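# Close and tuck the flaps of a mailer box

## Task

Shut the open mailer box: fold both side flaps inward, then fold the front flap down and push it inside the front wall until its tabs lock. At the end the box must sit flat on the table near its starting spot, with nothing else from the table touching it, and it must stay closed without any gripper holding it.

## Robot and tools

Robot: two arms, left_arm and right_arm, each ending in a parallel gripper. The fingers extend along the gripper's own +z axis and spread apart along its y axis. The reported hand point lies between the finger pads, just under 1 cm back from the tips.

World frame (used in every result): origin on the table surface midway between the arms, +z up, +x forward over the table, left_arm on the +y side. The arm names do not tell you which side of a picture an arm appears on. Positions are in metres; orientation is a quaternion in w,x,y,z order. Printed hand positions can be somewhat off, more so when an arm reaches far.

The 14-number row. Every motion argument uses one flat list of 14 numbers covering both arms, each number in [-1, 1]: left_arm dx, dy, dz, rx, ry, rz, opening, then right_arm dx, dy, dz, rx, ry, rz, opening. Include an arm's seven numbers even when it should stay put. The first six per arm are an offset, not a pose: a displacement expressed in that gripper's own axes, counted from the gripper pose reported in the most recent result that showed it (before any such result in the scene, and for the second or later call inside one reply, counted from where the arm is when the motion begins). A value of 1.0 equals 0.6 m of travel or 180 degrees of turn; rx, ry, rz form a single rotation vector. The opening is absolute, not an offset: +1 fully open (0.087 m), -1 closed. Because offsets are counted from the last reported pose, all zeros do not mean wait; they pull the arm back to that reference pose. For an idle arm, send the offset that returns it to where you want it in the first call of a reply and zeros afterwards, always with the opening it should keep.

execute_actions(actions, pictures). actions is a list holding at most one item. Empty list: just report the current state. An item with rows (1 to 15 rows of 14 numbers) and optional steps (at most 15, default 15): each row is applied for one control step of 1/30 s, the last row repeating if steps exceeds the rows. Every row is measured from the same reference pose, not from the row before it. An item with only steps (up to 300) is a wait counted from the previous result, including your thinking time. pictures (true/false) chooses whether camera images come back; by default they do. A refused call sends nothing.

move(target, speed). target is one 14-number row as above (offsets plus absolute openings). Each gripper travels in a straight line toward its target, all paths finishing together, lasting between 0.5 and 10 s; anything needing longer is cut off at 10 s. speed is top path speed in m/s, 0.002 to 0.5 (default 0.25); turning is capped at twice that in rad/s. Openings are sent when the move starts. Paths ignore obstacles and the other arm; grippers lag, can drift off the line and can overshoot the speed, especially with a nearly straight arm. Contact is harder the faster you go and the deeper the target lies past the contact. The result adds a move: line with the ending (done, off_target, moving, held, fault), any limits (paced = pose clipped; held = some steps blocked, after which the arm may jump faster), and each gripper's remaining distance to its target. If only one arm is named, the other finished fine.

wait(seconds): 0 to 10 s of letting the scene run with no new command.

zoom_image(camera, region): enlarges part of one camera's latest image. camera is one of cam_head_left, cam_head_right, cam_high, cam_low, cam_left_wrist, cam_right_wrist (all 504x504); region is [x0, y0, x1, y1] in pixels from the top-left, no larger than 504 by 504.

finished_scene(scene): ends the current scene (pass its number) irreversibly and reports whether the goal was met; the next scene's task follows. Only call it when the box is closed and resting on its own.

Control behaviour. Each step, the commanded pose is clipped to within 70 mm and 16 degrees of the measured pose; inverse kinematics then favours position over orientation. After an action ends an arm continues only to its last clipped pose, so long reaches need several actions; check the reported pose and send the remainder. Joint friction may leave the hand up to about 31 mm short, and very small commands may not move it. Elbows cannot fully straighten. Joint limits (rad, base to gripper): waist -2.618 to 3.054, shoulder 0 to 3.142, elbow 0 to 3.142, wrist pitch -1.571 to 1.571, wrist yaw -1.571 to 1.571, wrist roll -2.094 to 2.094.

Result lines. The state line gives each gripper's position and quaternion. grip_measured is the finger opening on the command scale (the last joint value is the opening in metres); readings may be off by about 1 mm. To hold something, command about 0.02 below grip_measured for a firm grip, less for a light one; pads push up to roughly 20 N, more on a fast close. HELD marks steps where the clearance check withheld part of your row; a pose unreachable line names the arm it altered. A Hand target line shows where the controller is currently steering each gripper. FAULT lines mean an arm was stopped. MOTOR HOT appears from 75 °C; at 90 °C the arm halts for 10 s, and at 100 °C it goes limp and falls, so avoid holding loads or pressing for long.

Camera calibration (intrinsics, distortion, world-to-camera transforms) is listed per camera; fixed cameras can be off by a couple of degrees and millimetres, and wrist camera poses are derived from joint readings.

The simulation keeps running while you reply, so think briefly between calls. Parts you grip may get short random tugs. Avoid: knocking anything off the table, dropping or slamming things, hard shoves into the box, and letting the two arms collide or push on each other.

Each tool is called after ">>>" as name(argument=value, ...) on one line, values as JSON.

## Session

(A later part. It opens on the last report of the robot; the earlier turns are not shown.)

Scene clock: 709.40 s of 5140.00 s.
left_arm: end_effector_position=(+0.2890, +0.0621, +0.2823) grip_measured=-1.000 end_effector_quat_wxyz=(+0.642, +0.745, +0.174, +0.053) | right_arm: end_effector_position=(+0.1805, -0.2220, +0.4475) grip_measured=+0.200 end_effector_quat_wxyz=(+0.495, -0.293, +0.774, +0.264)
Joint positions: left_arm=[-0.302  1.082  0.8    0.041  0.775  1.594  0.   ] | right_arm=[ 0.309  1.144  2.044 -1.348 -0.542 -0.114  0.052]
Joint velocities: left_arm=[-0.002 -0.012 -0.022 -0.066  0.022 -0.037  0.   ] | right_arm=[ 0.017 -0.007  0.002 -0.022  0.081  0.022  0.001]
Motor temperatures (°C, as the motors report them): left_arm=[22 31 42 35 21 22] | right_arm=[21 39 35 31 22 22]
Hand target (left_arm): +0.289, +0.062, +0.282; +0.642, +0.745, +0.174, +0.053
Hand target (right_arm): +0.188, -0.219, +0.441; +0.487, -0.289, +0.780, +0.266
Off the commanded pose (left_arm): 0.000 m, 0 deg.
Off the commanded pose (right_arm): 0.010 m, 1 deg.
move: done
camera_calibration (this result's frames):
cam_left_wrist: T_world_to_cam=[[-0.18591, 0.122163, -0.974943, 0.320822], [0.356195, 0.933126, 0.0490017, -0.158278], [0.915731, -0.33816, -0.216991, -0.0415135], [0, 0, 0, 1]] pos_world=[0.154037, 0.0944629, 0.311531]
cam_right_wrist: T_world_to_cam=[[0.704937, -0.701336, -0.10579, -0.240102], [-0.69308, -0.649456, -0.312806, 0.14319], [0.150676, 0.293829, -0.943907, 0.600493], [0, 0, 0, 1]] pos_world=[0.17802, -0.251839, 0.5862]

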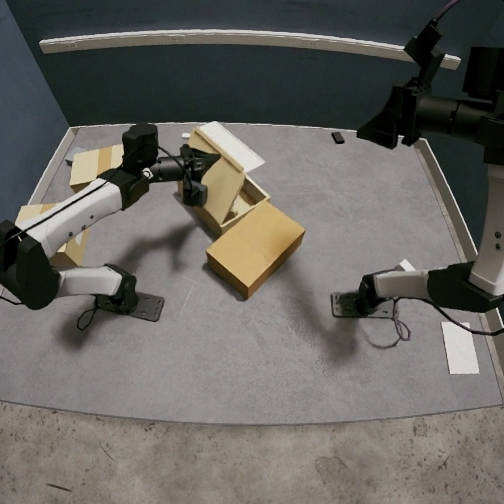

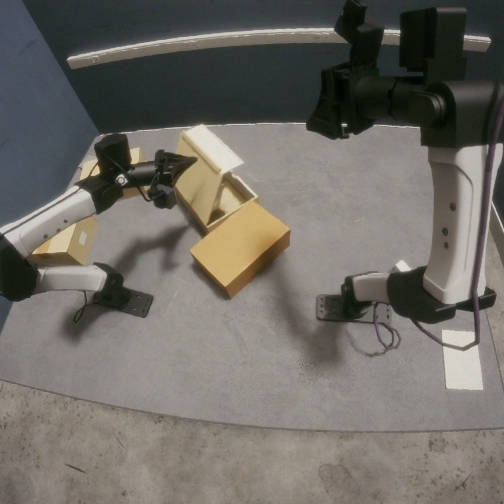

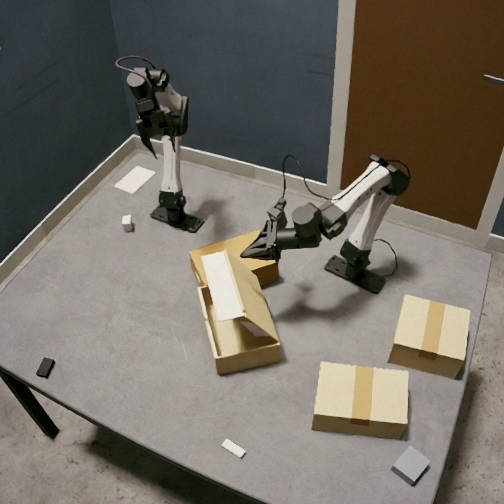

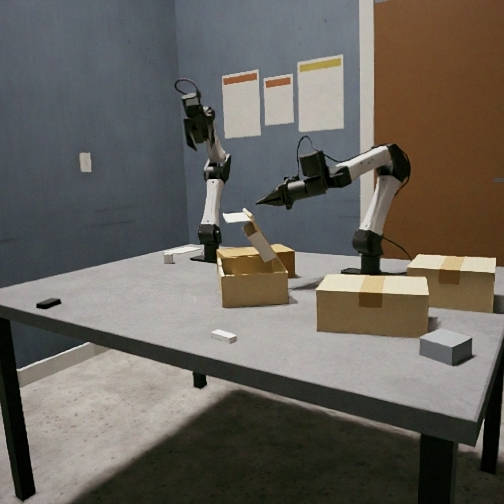

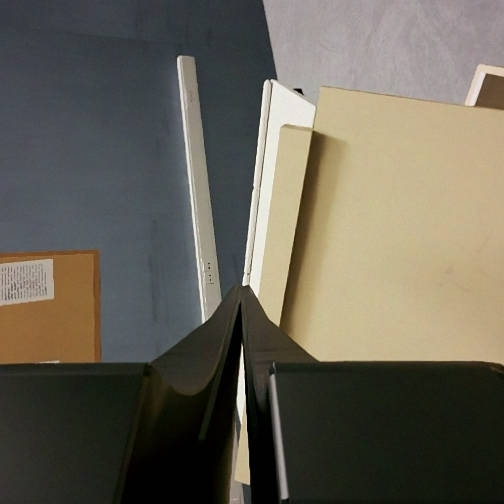

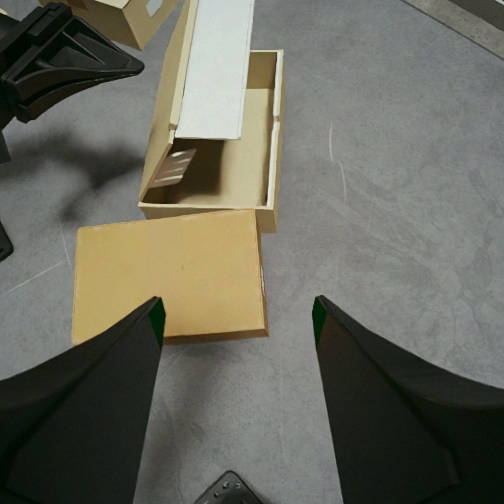

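>>> move(target=[0,0,0,0,0,0,-1, 0.23,0.044,0.287,0,-0.12,0,0.2], speed=0.2)

>>> move(target=[0,0,0,0,0,0,-1, 0,0,0,0,0,-0.5,0.2], speed=0.3)

Scene clock: 716.53 s of 5140.00 s.
left_arm: end_effector_position=(+0.2890, +0.0621, +0.2823) grip_measured=-1.000 end_effector_quat_wxyz=(+0.642, +0.745, +0.174, +0.053) | right_arm: end_effector_position=(+0.2210, -0.1140, +0.2691) grip_measured=+0.200 end_effector_quat_wxyz=(+0.637, -0.238, +0.663, +0.313)
Joint positions: left_arm=[-0.302  1.082  0.8    0.041  0.775  1.594  0.   ] | right_arm=[0.926 0.729 0.564 0.173 0.08  0.111 0.052]
Joint velocities: left_arm=[ 0.012 -0.012 -0.032  0.037 -0.022  0.007  0.   ] | right_arm=[-0.002  0.012  0.002 -0.066 -0.022 -0.037  0.002]
Motor temperatures (°C, as the motors report them): left_arm=[22 31 42 35 21 22] | right_arm=[21 38 35 32 22 22]
Hand target (left_arm): +0.289, +0.062, +0.282; +0.642, +0.745, +0.174, +0.053
Hand target (right_arm): +0.222, -0.111, +0.258; +0.632, -0.241, +0.668, +0.310
Off the commanded pose (left_arm): 0.000 m, 0 deg.
Off the commanded pose (right_arm): 0.010 m, 1 deg.
After step 90, 2.13 s passed at rest.
move: done
camera_calibration (this result's frames):
cam_left_wrist: T_world_to_cam=[[-0.18591, 0.122163, -0.974943, 0.320822], [0.356195, 0.933126, 0.0490017, -0.158278], [0.915731, -0.33816, -0.216991, -0.0415135], [0, 0, 0, 1]] pos_world=[0.154037, 0.0944629, 0.311531]
cam_right_wrist: T_world_to_cam=[[0.700614, -0.70561, -0.106089, -0.21134], [-0.586587, -0.484904, -0.648679, 0.271173], [0.406271, 0.516704, -0.753632, 0.311975], [0, 0, 0, 1]] pos_world=[0.180388, -0.178829, 0.388597]

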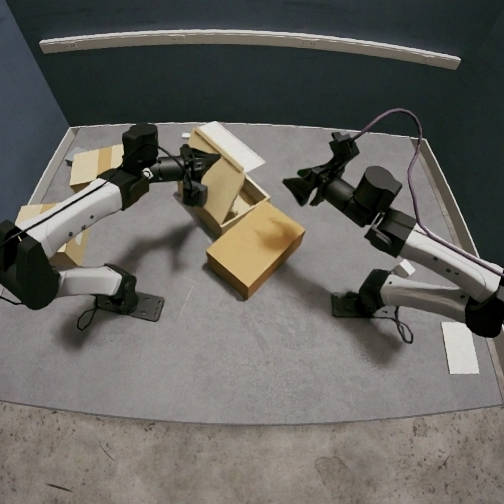

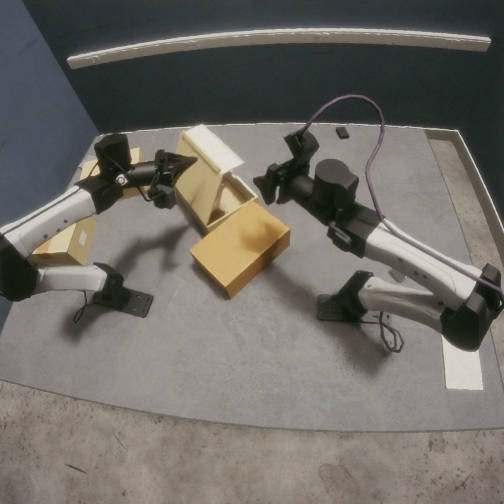

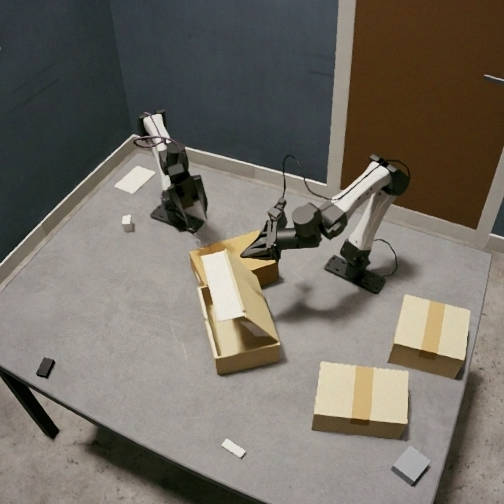

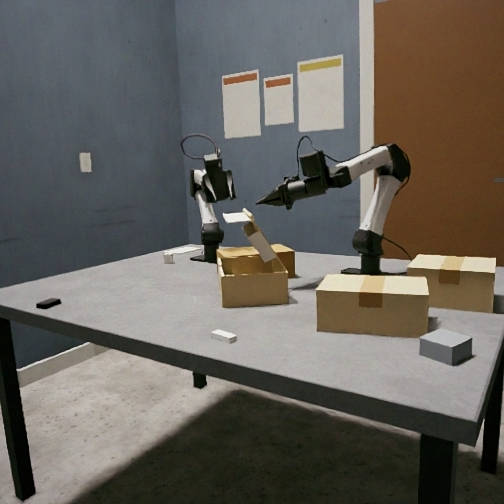

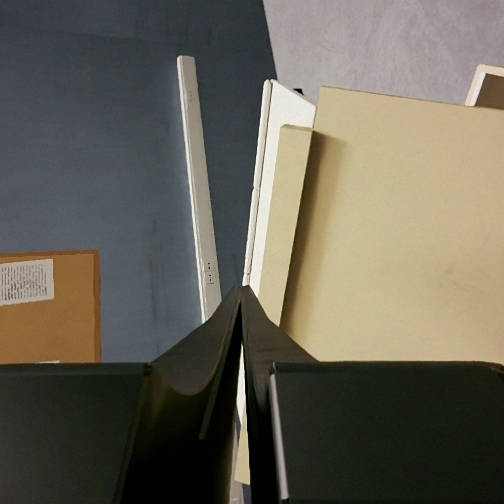

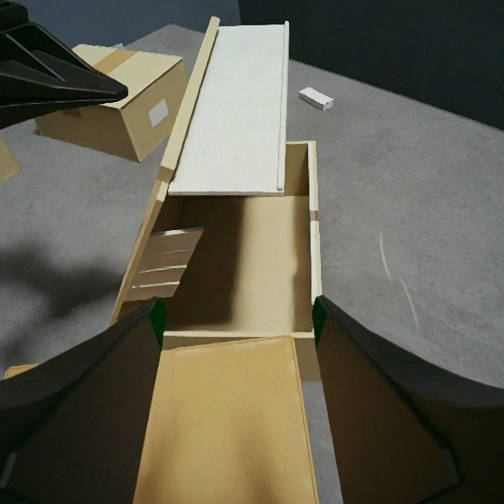

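Scene clock: 719.80 s of 5140.00 s.
left_arm: end_effector_position=(+0.2890, +0.0621, +0.2823) grip_measured=-1.000 end_effector_quat_wxyz=(+0.642, +0.745, +0.174, +0.053) | right_arm: end_effector_position=(+0.2214, -0.1175, +0.2796) grip_measured=+0.200 end_effector_quat_wxyz=(+0.679, -0.629, +0.303, -0.226)
Joint positions: left_arm=[-0.302  1.082  0.8    0.041  0.775  1.594  0.   ] | right_arm=[ 1.208  0.772  0.456  0.342  0.362 -1.452  0.052]
Joint velocities: left_arm=[-0.012 -0.007 -0.012 -0.007 -0.022  0.037  0.   ] | right_arm=[-0.007 -0.022  0.007  0.037  0.022 -0.022 -0.   ]
Motor temperatures (°C, as the motors report them): left_arm=[22 31 42 35 21 22] | right_arm=[21 38 35 32 22 22]
Hand target (left_arm): +0.289, +0.062, +0.282; +0.642, +0.745, +0.174, +0.053
Hand target (right_arm): +0.221, -0.114, +0.270; +0.672, -0.637, +0.300, -0.230
Off the commanded pose (left_arm): 0.000 m, 0 deg.
Off the commanded pose (right_arm): 0.011 m, 1 deg.
move: off_target (right_arm)
camera_calibration (this result's frames):
cam_left_wrist: T_world_to_cam=[[-0.18591, 0.122163, -0.974943, 0.320822], [0.356195, 0.933126, 0.0490017, -0.158278], [0.915731, -0.33816, -0.216991, -0.0415135], [0, 0, 0, 1]] pos_world=[0.154037, 0.0944629, 0.311531]
cam_right_wrist: T_world_to_cam=[[0.0567776, -0.117162, 0.991488, -0.308103], [-0.0687069, -0.991195, -0.113193, -0.0472945], [0.99602, -0.0616953, -0.0643275, -0.0697478], [0, 0, 0, 1]] pos_world=[0.083714, -0.0872791, 0.29564]

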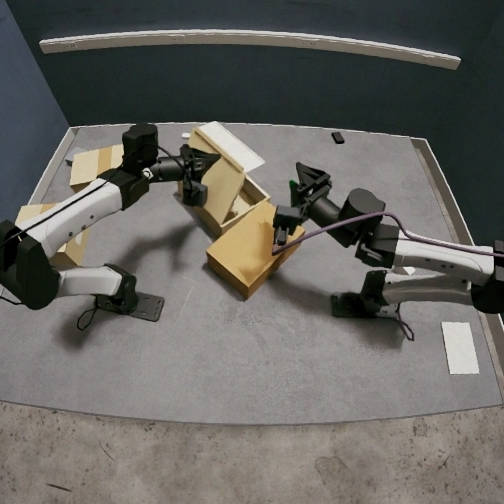

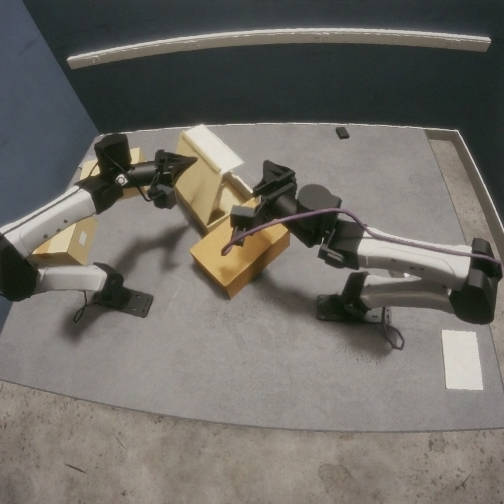

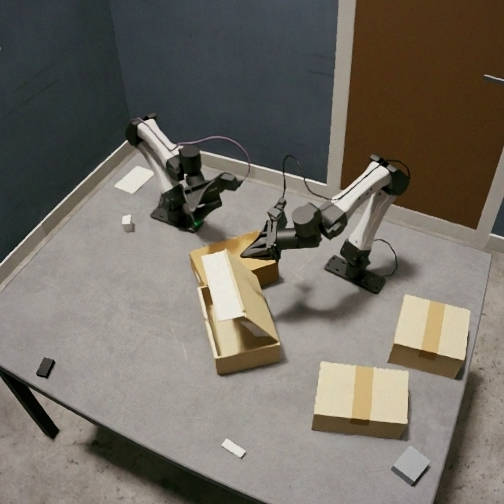

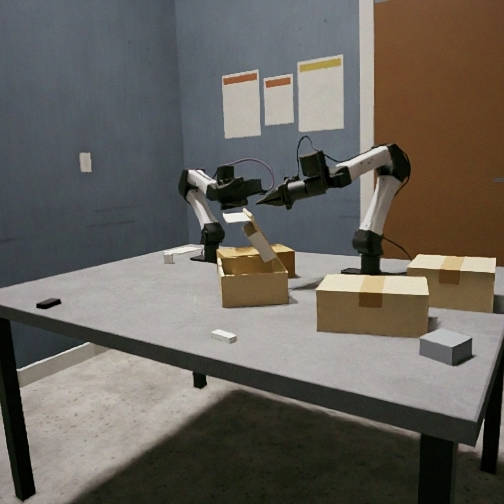

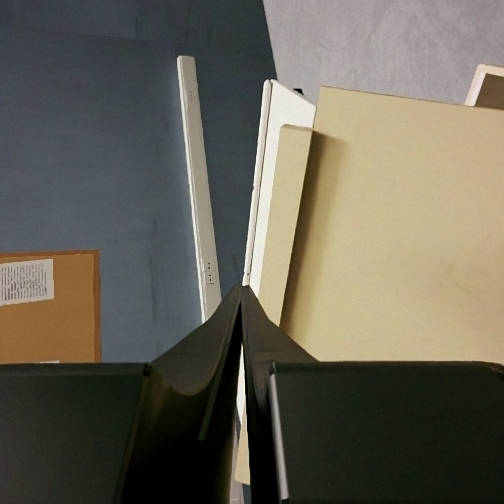

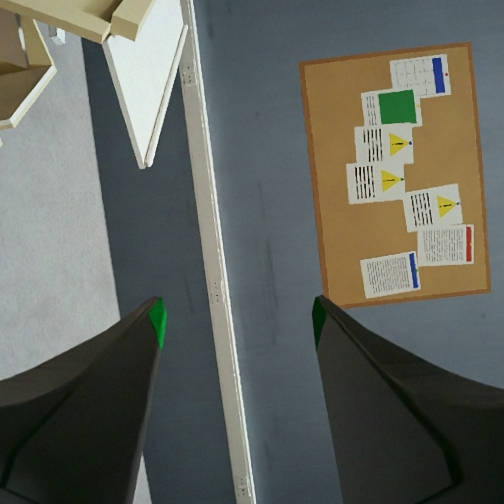

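>>> move(target=[0,0,-0.15,0,0,0,-1, -0.02,0.1,0.1,0,0,0,0.4], speed=0.15)

Scene clock: 722.93 s of 5140.00 s.
left_arm: end_effector_position=(+0.2601, +0.1437, +0.2971) grip_measured=-1.000 end_effector_quat_wxyz=(+0.641, +0.746, +0.169, +0.057) | right_arm: end_effector_position=(+0.2477, -0.0594, +0.2340) grip_measured=+0.400 end_effector_quat_wxyz=(+0.683, -0.625, +0.302, -0.225)
Joint positions: left_arm=[ 0.061  0.879  0.817 -0.34   1.12   1.803  0.   ] | right_arm=[ 1.201  1.225  0.437  0.827  0.353 -1.453  0.061]
Joint velocities: left_arm=[ 0.032 -0.012 -0.012 -0.022 -0.037  0.037  0.   ] | right_arm=[-0.002  0.002 -0.007  0.081  0.022  0.022 -0.   ]
Motor temperatures (°C, as the motors report them): left_arm=[22 31 42 35 21 22] | right_arm=[21 37 35 32 22 22]
Hand target (left_arm): +0.260, +0.146, +0.298; +0.640, +0.747, +0.173, +0.055
Hand target (right_arm): +0.250, -0.060, +0.225; +0.679, -0.629, +0.304, -0.226
Off the commanded pose (left_arm): 0.003 m, 1 deg.
Off the commanded pose (right_arm): 0.011 m, 1 deg.
move: off_target (right_arm)
camera_calibration (this result's frames):
cam_left_wrist: T_world_to_cam=[[-0.172636, 0.126273, -0.976858, 0.316512], [0.35723, 0.932253, 0.0573754, -0.227429], [0.917923, -0.339058, -0.206049, 0.0120733], [0, 0, 0, 1]] pos_world=[0.124803, 0.176148, 0.324724]
cam_right_wrist: T_world_to_cam=[[0.0513201, -0.126852, 0.990593, -0.256609], [-0.0654105, -0.990197, -0.123413, 0.00854808], [0.996538, -0.0584616, -0.0591145, -0.0964577], [0, 0, 0, 1]] pos_world=[0.109852, -0.0297262, 0.249548]

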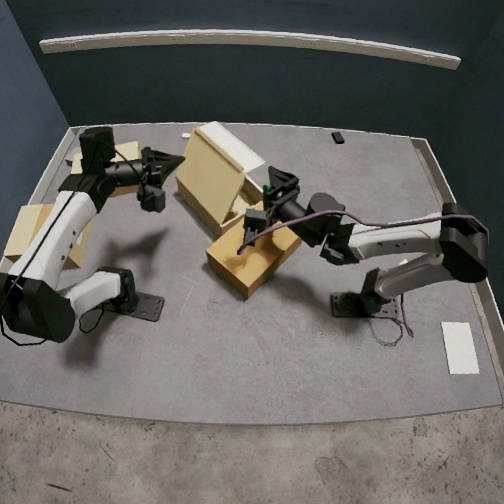

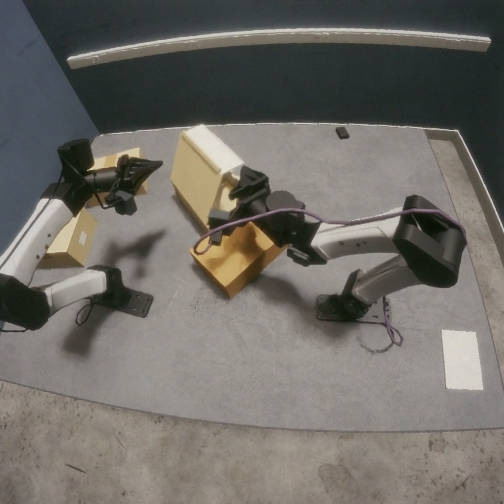

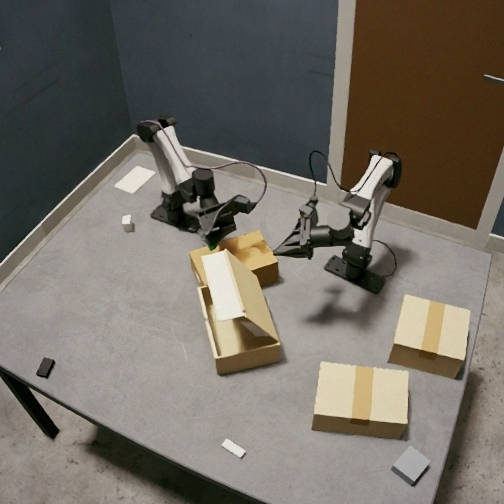

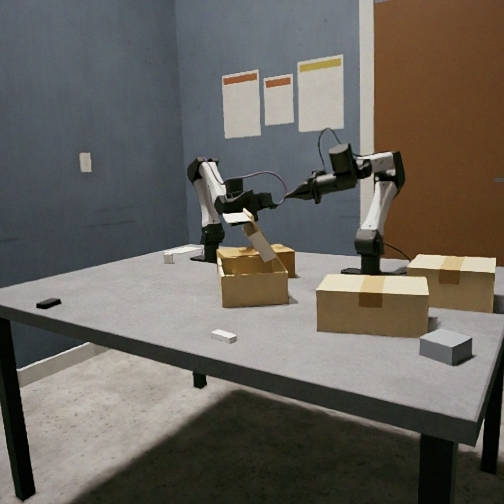

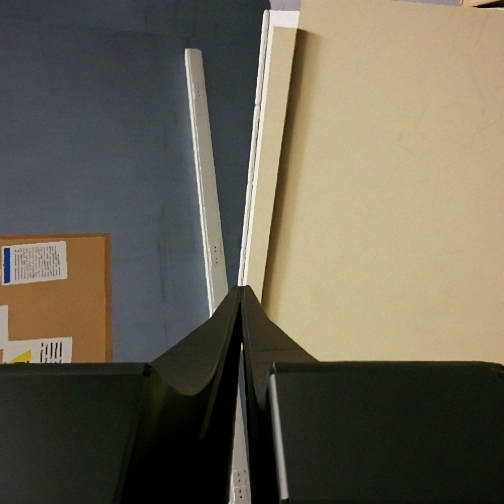

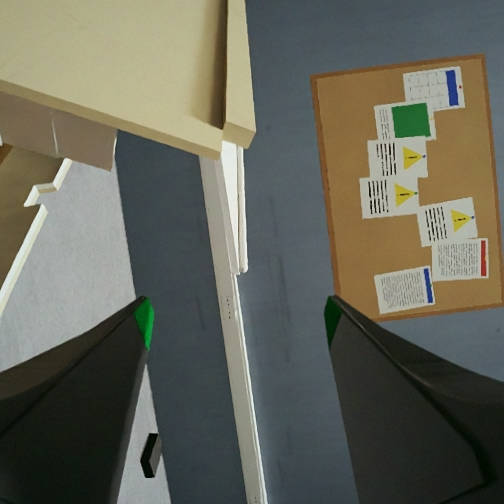

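Height good. Advance.

>>> move(target=[0,0,0,0,0,0,-1, 0.01,0.01,0.13,0,0,0,0.4], speed=0.08)

Scene clock: 725.77 s of 5140.00 s.
left_arm: end_effector_position=(+0.2598, +0.1436, +0.2969) grip_measured=-1.000 end_effector_quat_wxyz=(+0.641, +0.746, +0.169, +0.057) | right_arm: end_effector_position=(+0.3009, -0.0116, +0.2225) grip_measured=+0.400 end_effector_quat_wxyz=(+0.672, -0.637, +0.303, -0.226)
Joint positions: left_arm=[ 0.061  0.879  0.817 -0.344  1.121  1.805  0.   ] | right_arm=[ 1.099  1.536  0.653  0.888  0.252 -1.453  0.061]
Joint velocities: left_arm=[-0.017  0.007  0.002 -0.007  0.022 -0.007  0.   ] | right_arm=[ 0.012 -0.007 -0.002  0.11  -0.007 -0.022 -0.   ]
Motor temperatures (°C, as the motors report them): left_arm=[22 30 42 34 21 22] | right_arm=[21 37 36 32 22 22]
Hand target (left_arm): +0.260, +0.144, +0.297; +0.641, +0.746, +0.169, +0.057
Hand target (right_arm): +0.305, -0.008, +0.231; +0.683, -0.625, +0.302, -0.225
Off the commanded pose (left_arm): 0.000 m, 0 deg.
Off the commanded pose (right_arm): 0.010 m, 2 deg.
move: done
camera_calibration (this result's frames):
cam_left_wrist: T_world_to_cam=[[-0.173038, 0.127288, -0.976655, 0.316083], [0.358342, 0.93179, 0.0579515, -0.227637], [0.917414, -0.339948, -0.206848, 0.0127638], [0, 0, 0, 1]] pos_world=[0.124557, 0.176216, 0.324536]
cam_right_wrist: T_world_to_cam=[[0.0638209, -0.0969319, 0.993243, -0.245906], [-0.0683133, -0.993361, -0.0925541, 0.051911], [0.995621, -0.0619448, -0.070019, -0.144641], [0, 0, 0, 1]] pos_world=[0.163248, 0.0187705, 0.238921]

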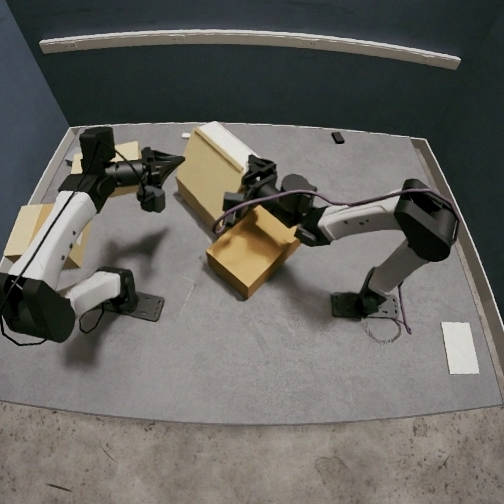

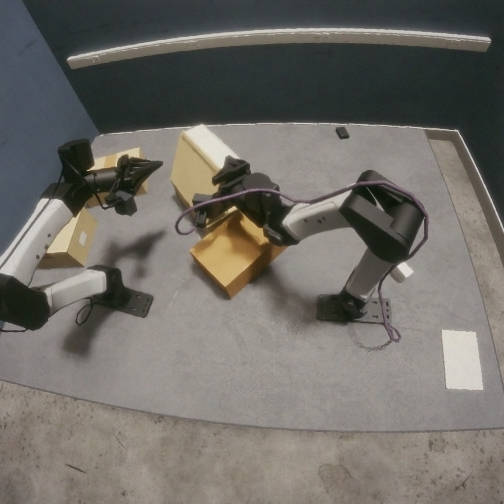

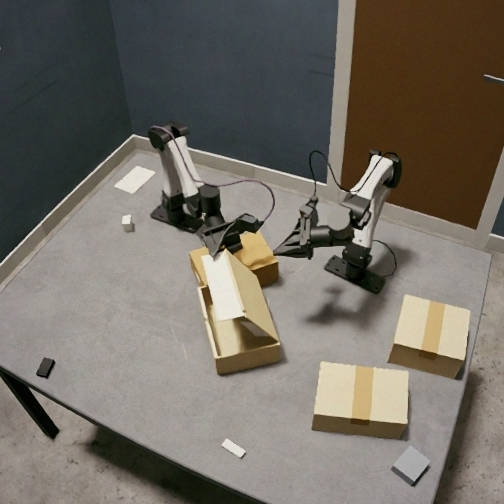

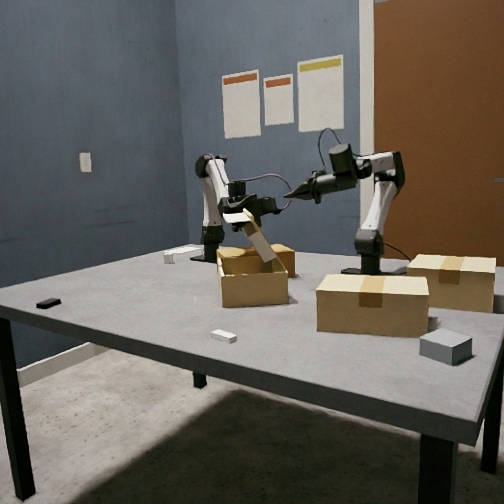

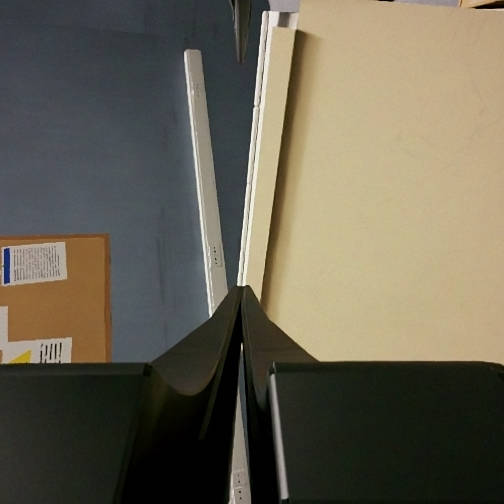

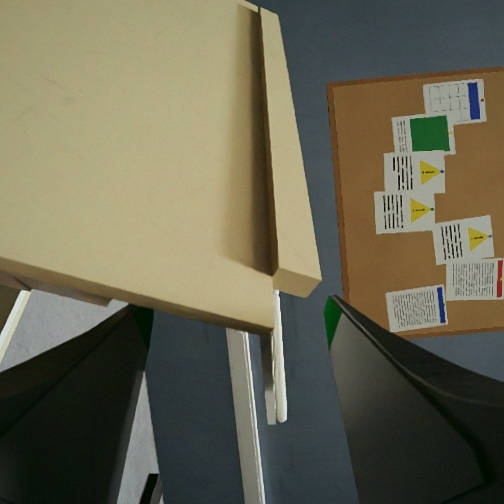

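Slightly further, up, then close.

>>> move(target=[0,0,0,0,0,0,-1, 0.01,-0.04,0.03,0,0,0,0.4], speed=0.05)

>>> move(target=[0,0,0,0,0,0,-1, 0,0,0,0,0,0,-1])

Scene clock: 728.17 s of 5140.00 s.
left_arm: end_effector_position=(+0.2598, +0.1436, +0.2969) grip_measured=-1.000 end_effector_quat_wxyz=(+0.641, +0.746, +0.169, +0.057) | right_arm: end_effector_position=(+0.3162, -0.0066, +0.2380) grip_measured=+0.400 end_effector_quat_wxyz=(+0.668, -0.640, +0.304, -0.226)
Joint positions: left_arm=[ 0.061  0.879  0.817 -0.344  1.121  1.805  0.   ] | right_arm=[ 1.063  1.536  0.738  0.792  0.216 -1.453  0.061]
Joint velocities: left_arm=[ 0.002  0.012 -0.017  0.051  0.007  0.007  0.   ] | right_arm=[-0.017 -0.007 -0.007  0.037 -0.051  0.051  0.   ]
Motor temperatures (°C, as the motors report them): left_arm=[22 30 42 34 21 22] | right_arm=[21 37 36 32 22 22]
Hand target (left_arm): +0.260, +0.144, +0.297; +0.641, +0.746, +0.169, +0.057
Hand target (right_arm): +0.320, -0.005, +0.246; +0.672, -0.637, +0.303, -0.226
Off the commanded pose (left_arm): 0.000 m, 0 deg.
Off the commanded pose (right_arm): 0.009 m, 1 deg.
move: done
camera_calibration (this result's frames):
cam_left_wrist: T_world_to_cam=[[-0.173038, 0.127288, -0.976655, 0.316083], [0.358342, 0.93179, 0.0579515, -0.227637], [0.917414, -0.339948, -0.206848, 0.0127638], [0, 0, 0, 1]] pos_world=[0.124557, 0.176216, 0.324536]
cam_right_wrist: T_world_to_cam=[[0.0688335, -0.0884503, 0.993699, -0.263386], [-0.0687575, -0.994114, -0.0837243, 0.0574024], [0.995256, -0.0625613, -0.0745099, -0.1573], [0, 0, 0, 1]] pos_world=[0.178631, 0.0239271, 0.254812]

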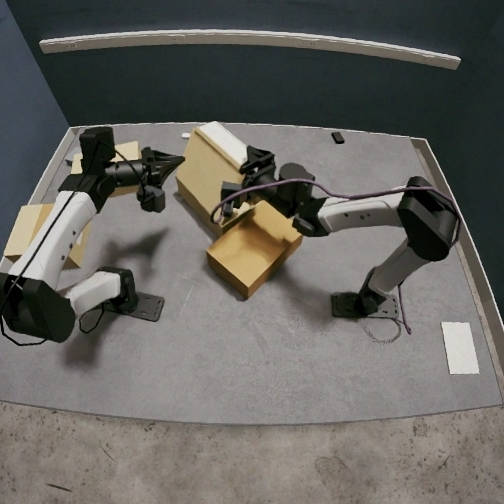

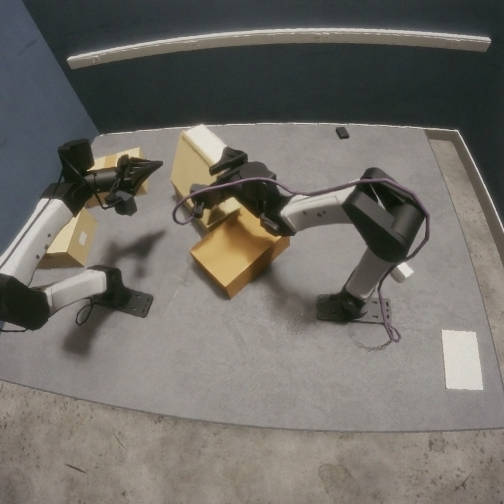

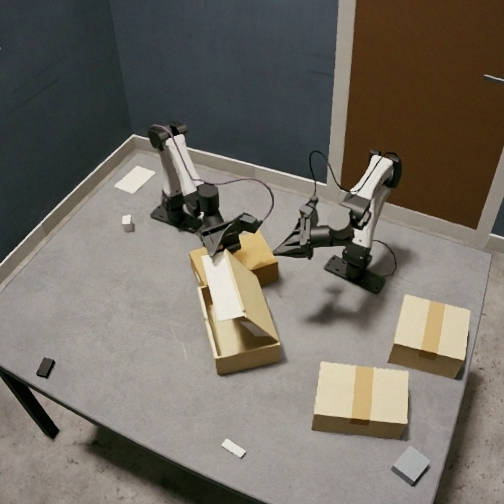

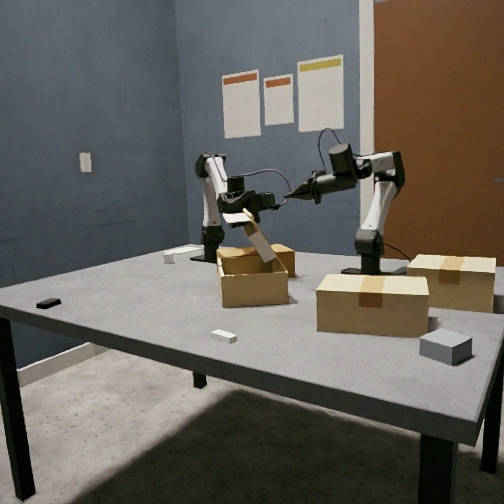

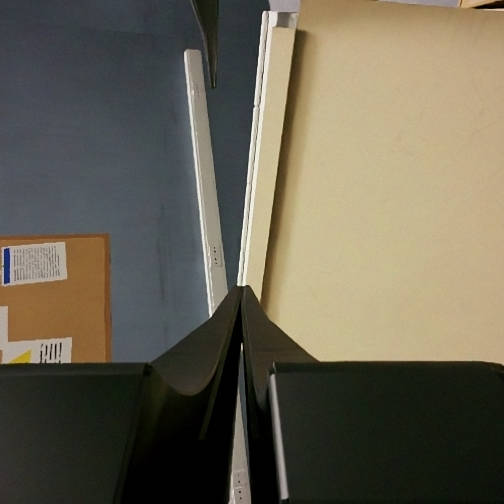

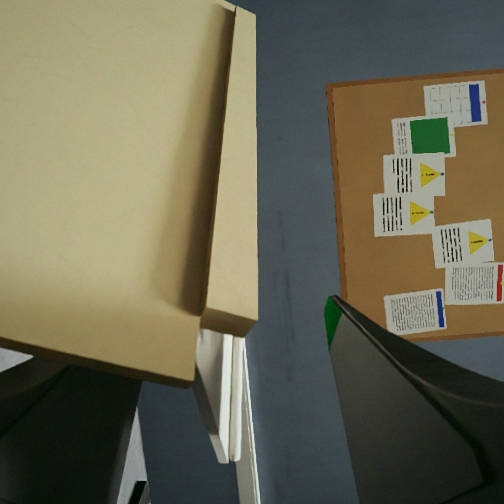

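Scene clock: 728.67 s of 5140.00 s.
left_arm: end_effector_position=(+0.2598, +0.1436, +0.2969) grip_measured=-1.000 end_effector_quat_wxyz=(+0.641, +0.746, +0.169, +0.057) | right_arm: end_effector_position=(+0.3160, -0.0064, +0.2379) grip_measured=-0.927 end_effector_quat_wxyz=(+0.668, -0.641, +0.304, -0.226)
Joint positions: left_arm=[ 0.061  0.879  0.817 -0.344  1.121  1.805  0.   ] | right_arm=[ 1.063  1.536  0.738  0.792  0.215 -1.453  0.003]
Joint velocities: left_arm=[-0.017  0.002  0.017  0.007  0.022 -0.066  0.   ] | right_arm=[-0.007  0.017  0.007 -0.037 -0.081 -0.037 -0.   ]
Motor temperatures (°C, as the motors report them): left_arm=[22 30 42 34 21 22] | right_arm=[21 37 36 32 22 22]
Hand target (left_arm): +0.260, +0.144, +0.297; +0.641, +0.746, +0.169, +0.057
Hand target (right_arm): +0.316, -0.007, +0.238; +0.668, -0.640, +0.304, -0.226
Off the commanded pose (left_arm): 0.000 m, 0 deg.
Off the commanded pose (right_arm): 0.000 m, 0 deg.
move: done
camera_calibration (this result's frames):
cam_left_wrist: T_world_to_cam=[[-0.173038, 0.127288, -0.976655, 0.316083], [0.358342, 0.93179, 0.0579515, -0.227637], [0.917414, -0.339948, -0.206848, 0.0127638], [0, 0, 0, 1]] pos_world=[0.124557, 0.176216, 0.324536]
cam_right_wrist: T_world_to_cam=[[0.0691382, -0.0880516, 0.993714, -0.26337], [-0.0676369, -0.994219, -0.0833905, 0.0571235], [0.995312, -0.0614463, -0.0746941, -0.157151], [0, 0, 0, 1]] pos_world=[0.178487, 0.0239468, 0.25474]

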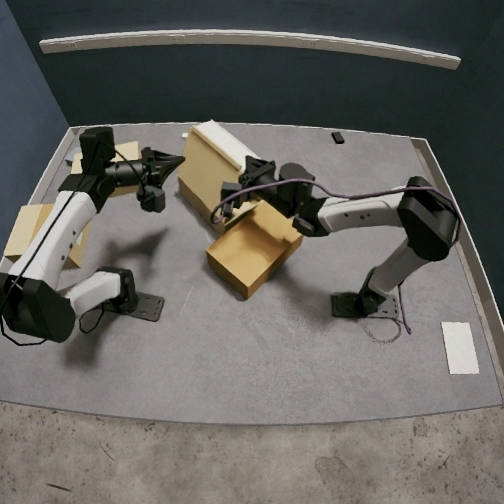

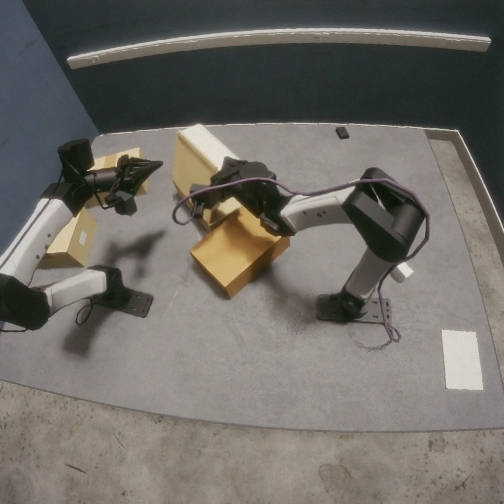

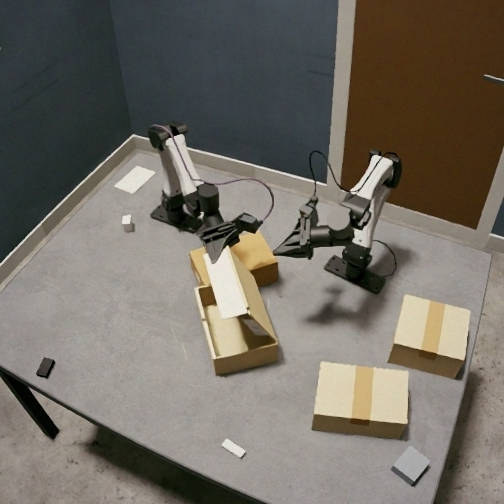

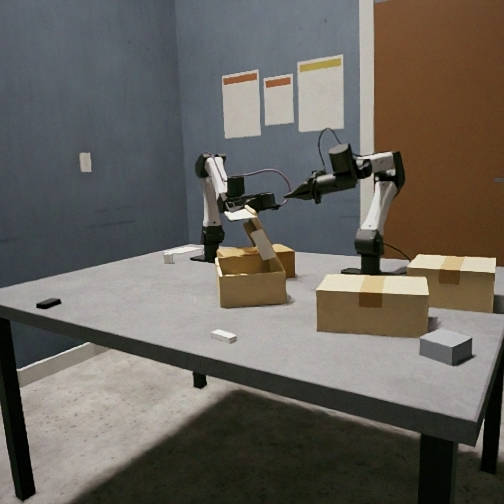

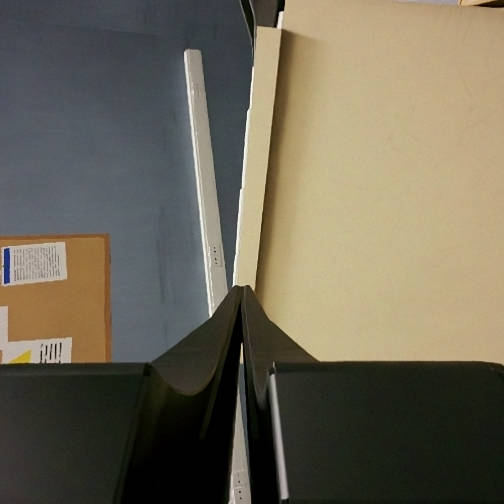

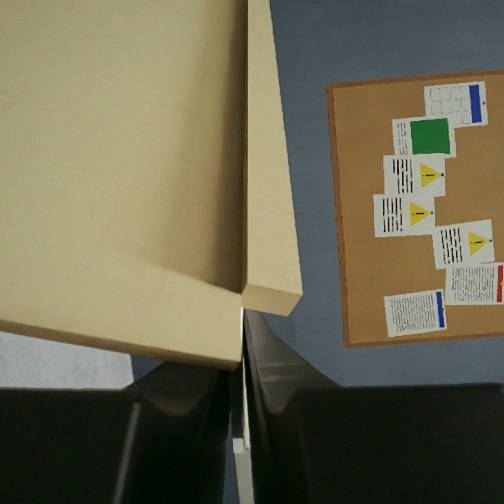

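>>> move(target=[0,0,0,0,0,0,-1, -0.014,0.055,0,0,0,0.22,-1], speed=0.1)

Scene clock: 733.73 s of 5140.00 s.
left_arm: end_effector_position=(+0.2598, +0.1436, +0.2969) grip_measured=-1.000 end_effector_quat_wxyz=(+0.641, +0.746, +0.169, +0.057) | right_arm: end_effector_position=(+0.3077, +0.0013, +0.2135) grip_measured=-0.927 end_effector_quat_wxyz=(+0.706, -0.504, +0.498, +0.006)
Joint positions: left_arm=[ 0.061  0.879  0.817 -0.344  1.121  1.805  0.   ] | right_arm=[ 1.063  1.536  0.738  0.793  0.219 -0.781  0.003]
Joint velocities: left_arm=[-0.007 -0.007 -0.007 -0.066  0.007 -0.022  0.   ] | right_arm=[-0.007 -0.007 -0.002  0.051 -0.007 -0.022  0.   ]
Motor temperatures (°C, as the motors report them): left_arm=[22 30 42 34 21 22] | right_arm=[21 37 36 33 22 22]
Hand target (left_arm): +0.260, +0.144, +0.297; +0.641, +0.746, +0.169, +0.057
Hand target (right_arm): +0.307, +0.002, +0.206; +0.705, -0.500, +0.503, +0.014
Off the commanded pose (left_arm): 0.000 m, 0 deg.
Off the commanded pose (right_arm): 0.007 m, 1 deg.
move: done
camera_calibration (this result's frames):
cam_left_wrist: T_world_to_cam=[[-0.173038, 0.127288, -0.976655, 0.316083], [0.358342, 0.93179, 0.0579515, -0.227637], [0.917414, -0.339948, -0.206848, 0.0127638], [0, 0, 0, 1]] pos_world=[0.124557, 0.176216, 0.324536]
cam_right_wrist: T_world_to_cam=[[0.493121, -0.504296, 0.708885, -0.306981], [-0.211186, -0.859864, -0.464794, 0.187638], [0.843938, 0.0794933, -0.530518, -0.00653129], [0, 0, 0, 1]] pos_world=[0.196517, 0.00705255, 0.301362]

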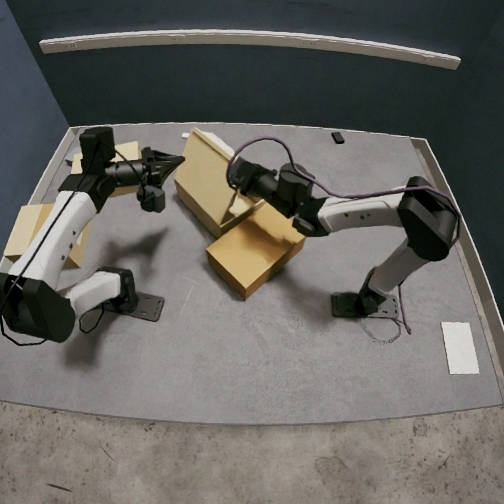

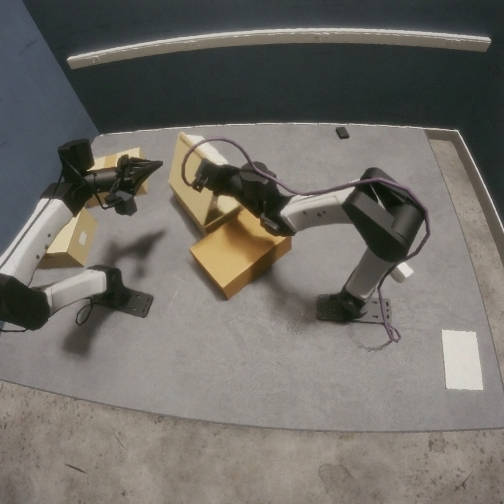

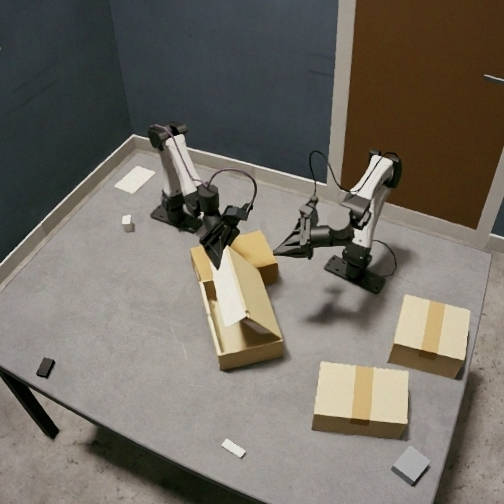

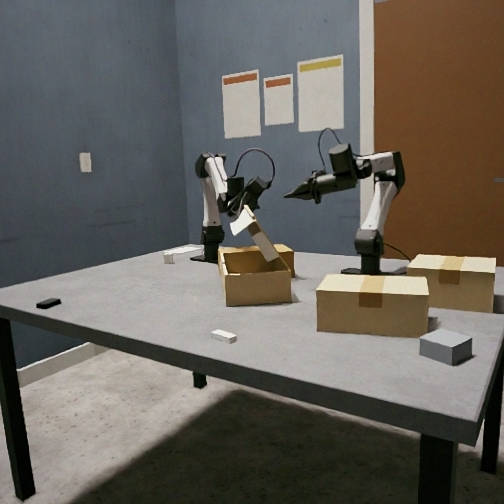

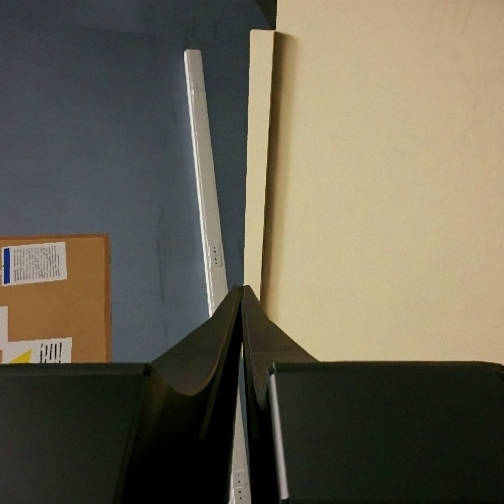

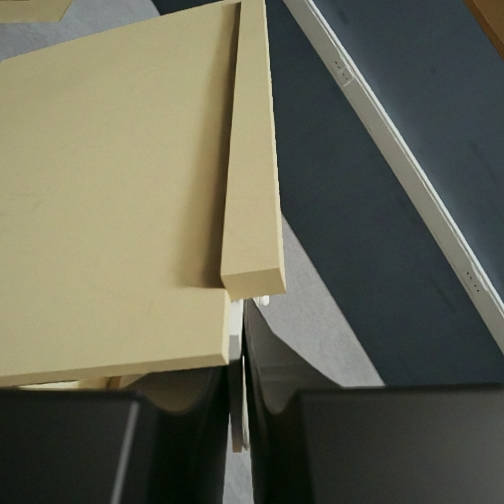

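>>> move(target=[0,0,0,0,0,0,-1, 0.135,0.03,0,0,0,0.14,-1], speed=0.06)

Scene clock: 740.00 s of 5140.00 s.
left_arm: end_effector_position=(+0.2598, +0.1436, +0.2969) grip_measured=-1.000 end_effector_quat_wxyz=(+0.641, +0.746, +0.169, +0.057) | right_arm: end_effector_position=(+0.3380, -0.0257, +0.1522) grip_measured=-0.926 end_effector_quat_wxyz=(+0.691, -0.386, +0.590, +0.156)
Joint positions: left_arm=[ 0.061  0.879  0.817 -0.344  1.121  1.805  0.   ] | right_arm=[ 0.876  1.679  0.611  1.072  0.03  -0.358  0.003]
Joint velocities: left_arm=[-0.002 -0.002  0.007 -0.022 -0.007  0.081  0.   ] | right_arm=[-0.007 -0.002 -0.007  0.095 -0.051 -0.051  0.001]
Motor temperatures (°C, as the motors report them): left_arm=[22 30 42 34 21 22] | right_arm=[21 37 36 33 22 22]
Hand target (left_arm): +0.260, +0.144, +0.297; +0.641, +0.746, +0.169, +0.057
Hand target (right_arm): +0.338, -0.029, +0.143; +0.687, -0.382, +0.597, +0.160
Off the commanded pose (left_arm): 0.000 m, 0 deg.
Off the commanded pose (right_arm): 0.010 m, 1 deg.
move: done
camera_calibration (this result's frames):
cam_left_wrist: T_world_to_cam=[[-0.173038, 0.127288, -0.976655, 0.316083], [0.358342, 0.93179, 0.0579515, -0.227637], [0.917414, -0.339948, -0.206848, 0.0127638], [0, 0, 0, 1]] pos_world=[0.124557, 0.176216, 0.324536]
cam_right_wrist: T_world_to_cam=[[0.655738, -0.66587, 0.355844, -0.297467], [-0.373243, -0.69561, -0.613853, 0.223966], [0.656275, 0.26971, -0.70467, 0.0323967], [0, 0, 0, 1]] pos_world=[0.257393, -0.0510189, 0.266163]

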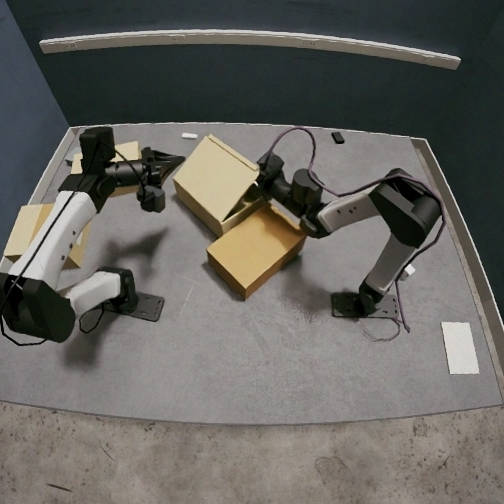

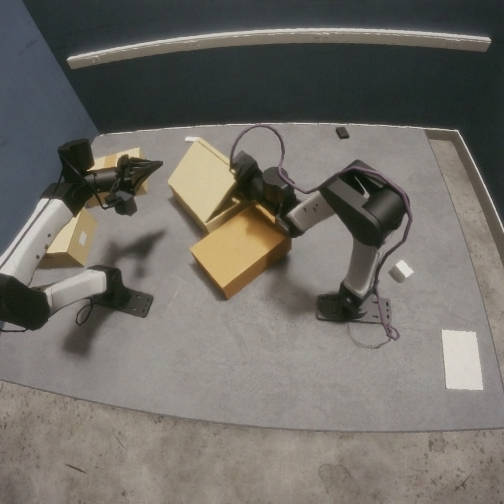

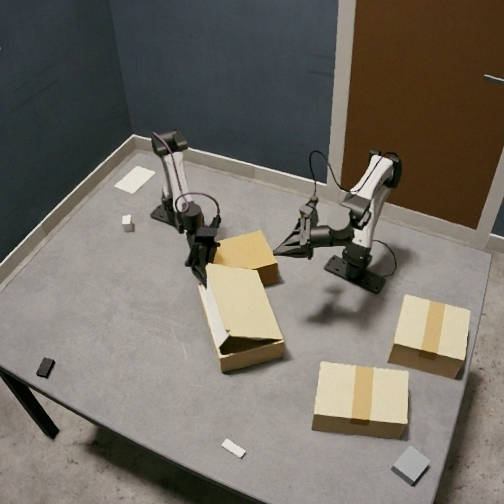

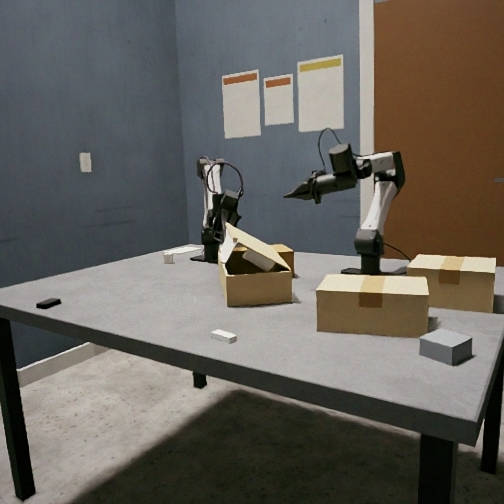

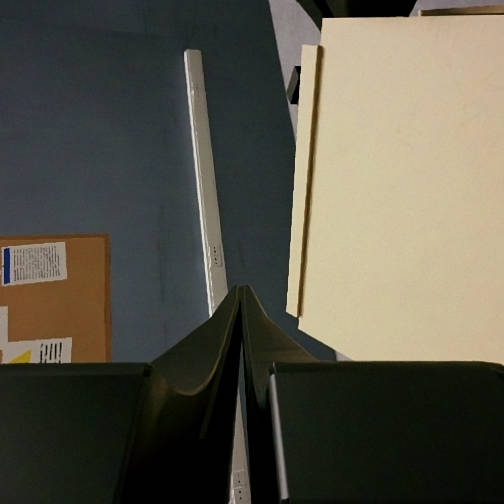

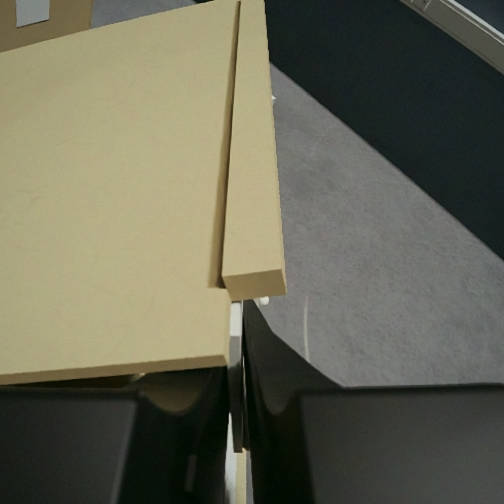

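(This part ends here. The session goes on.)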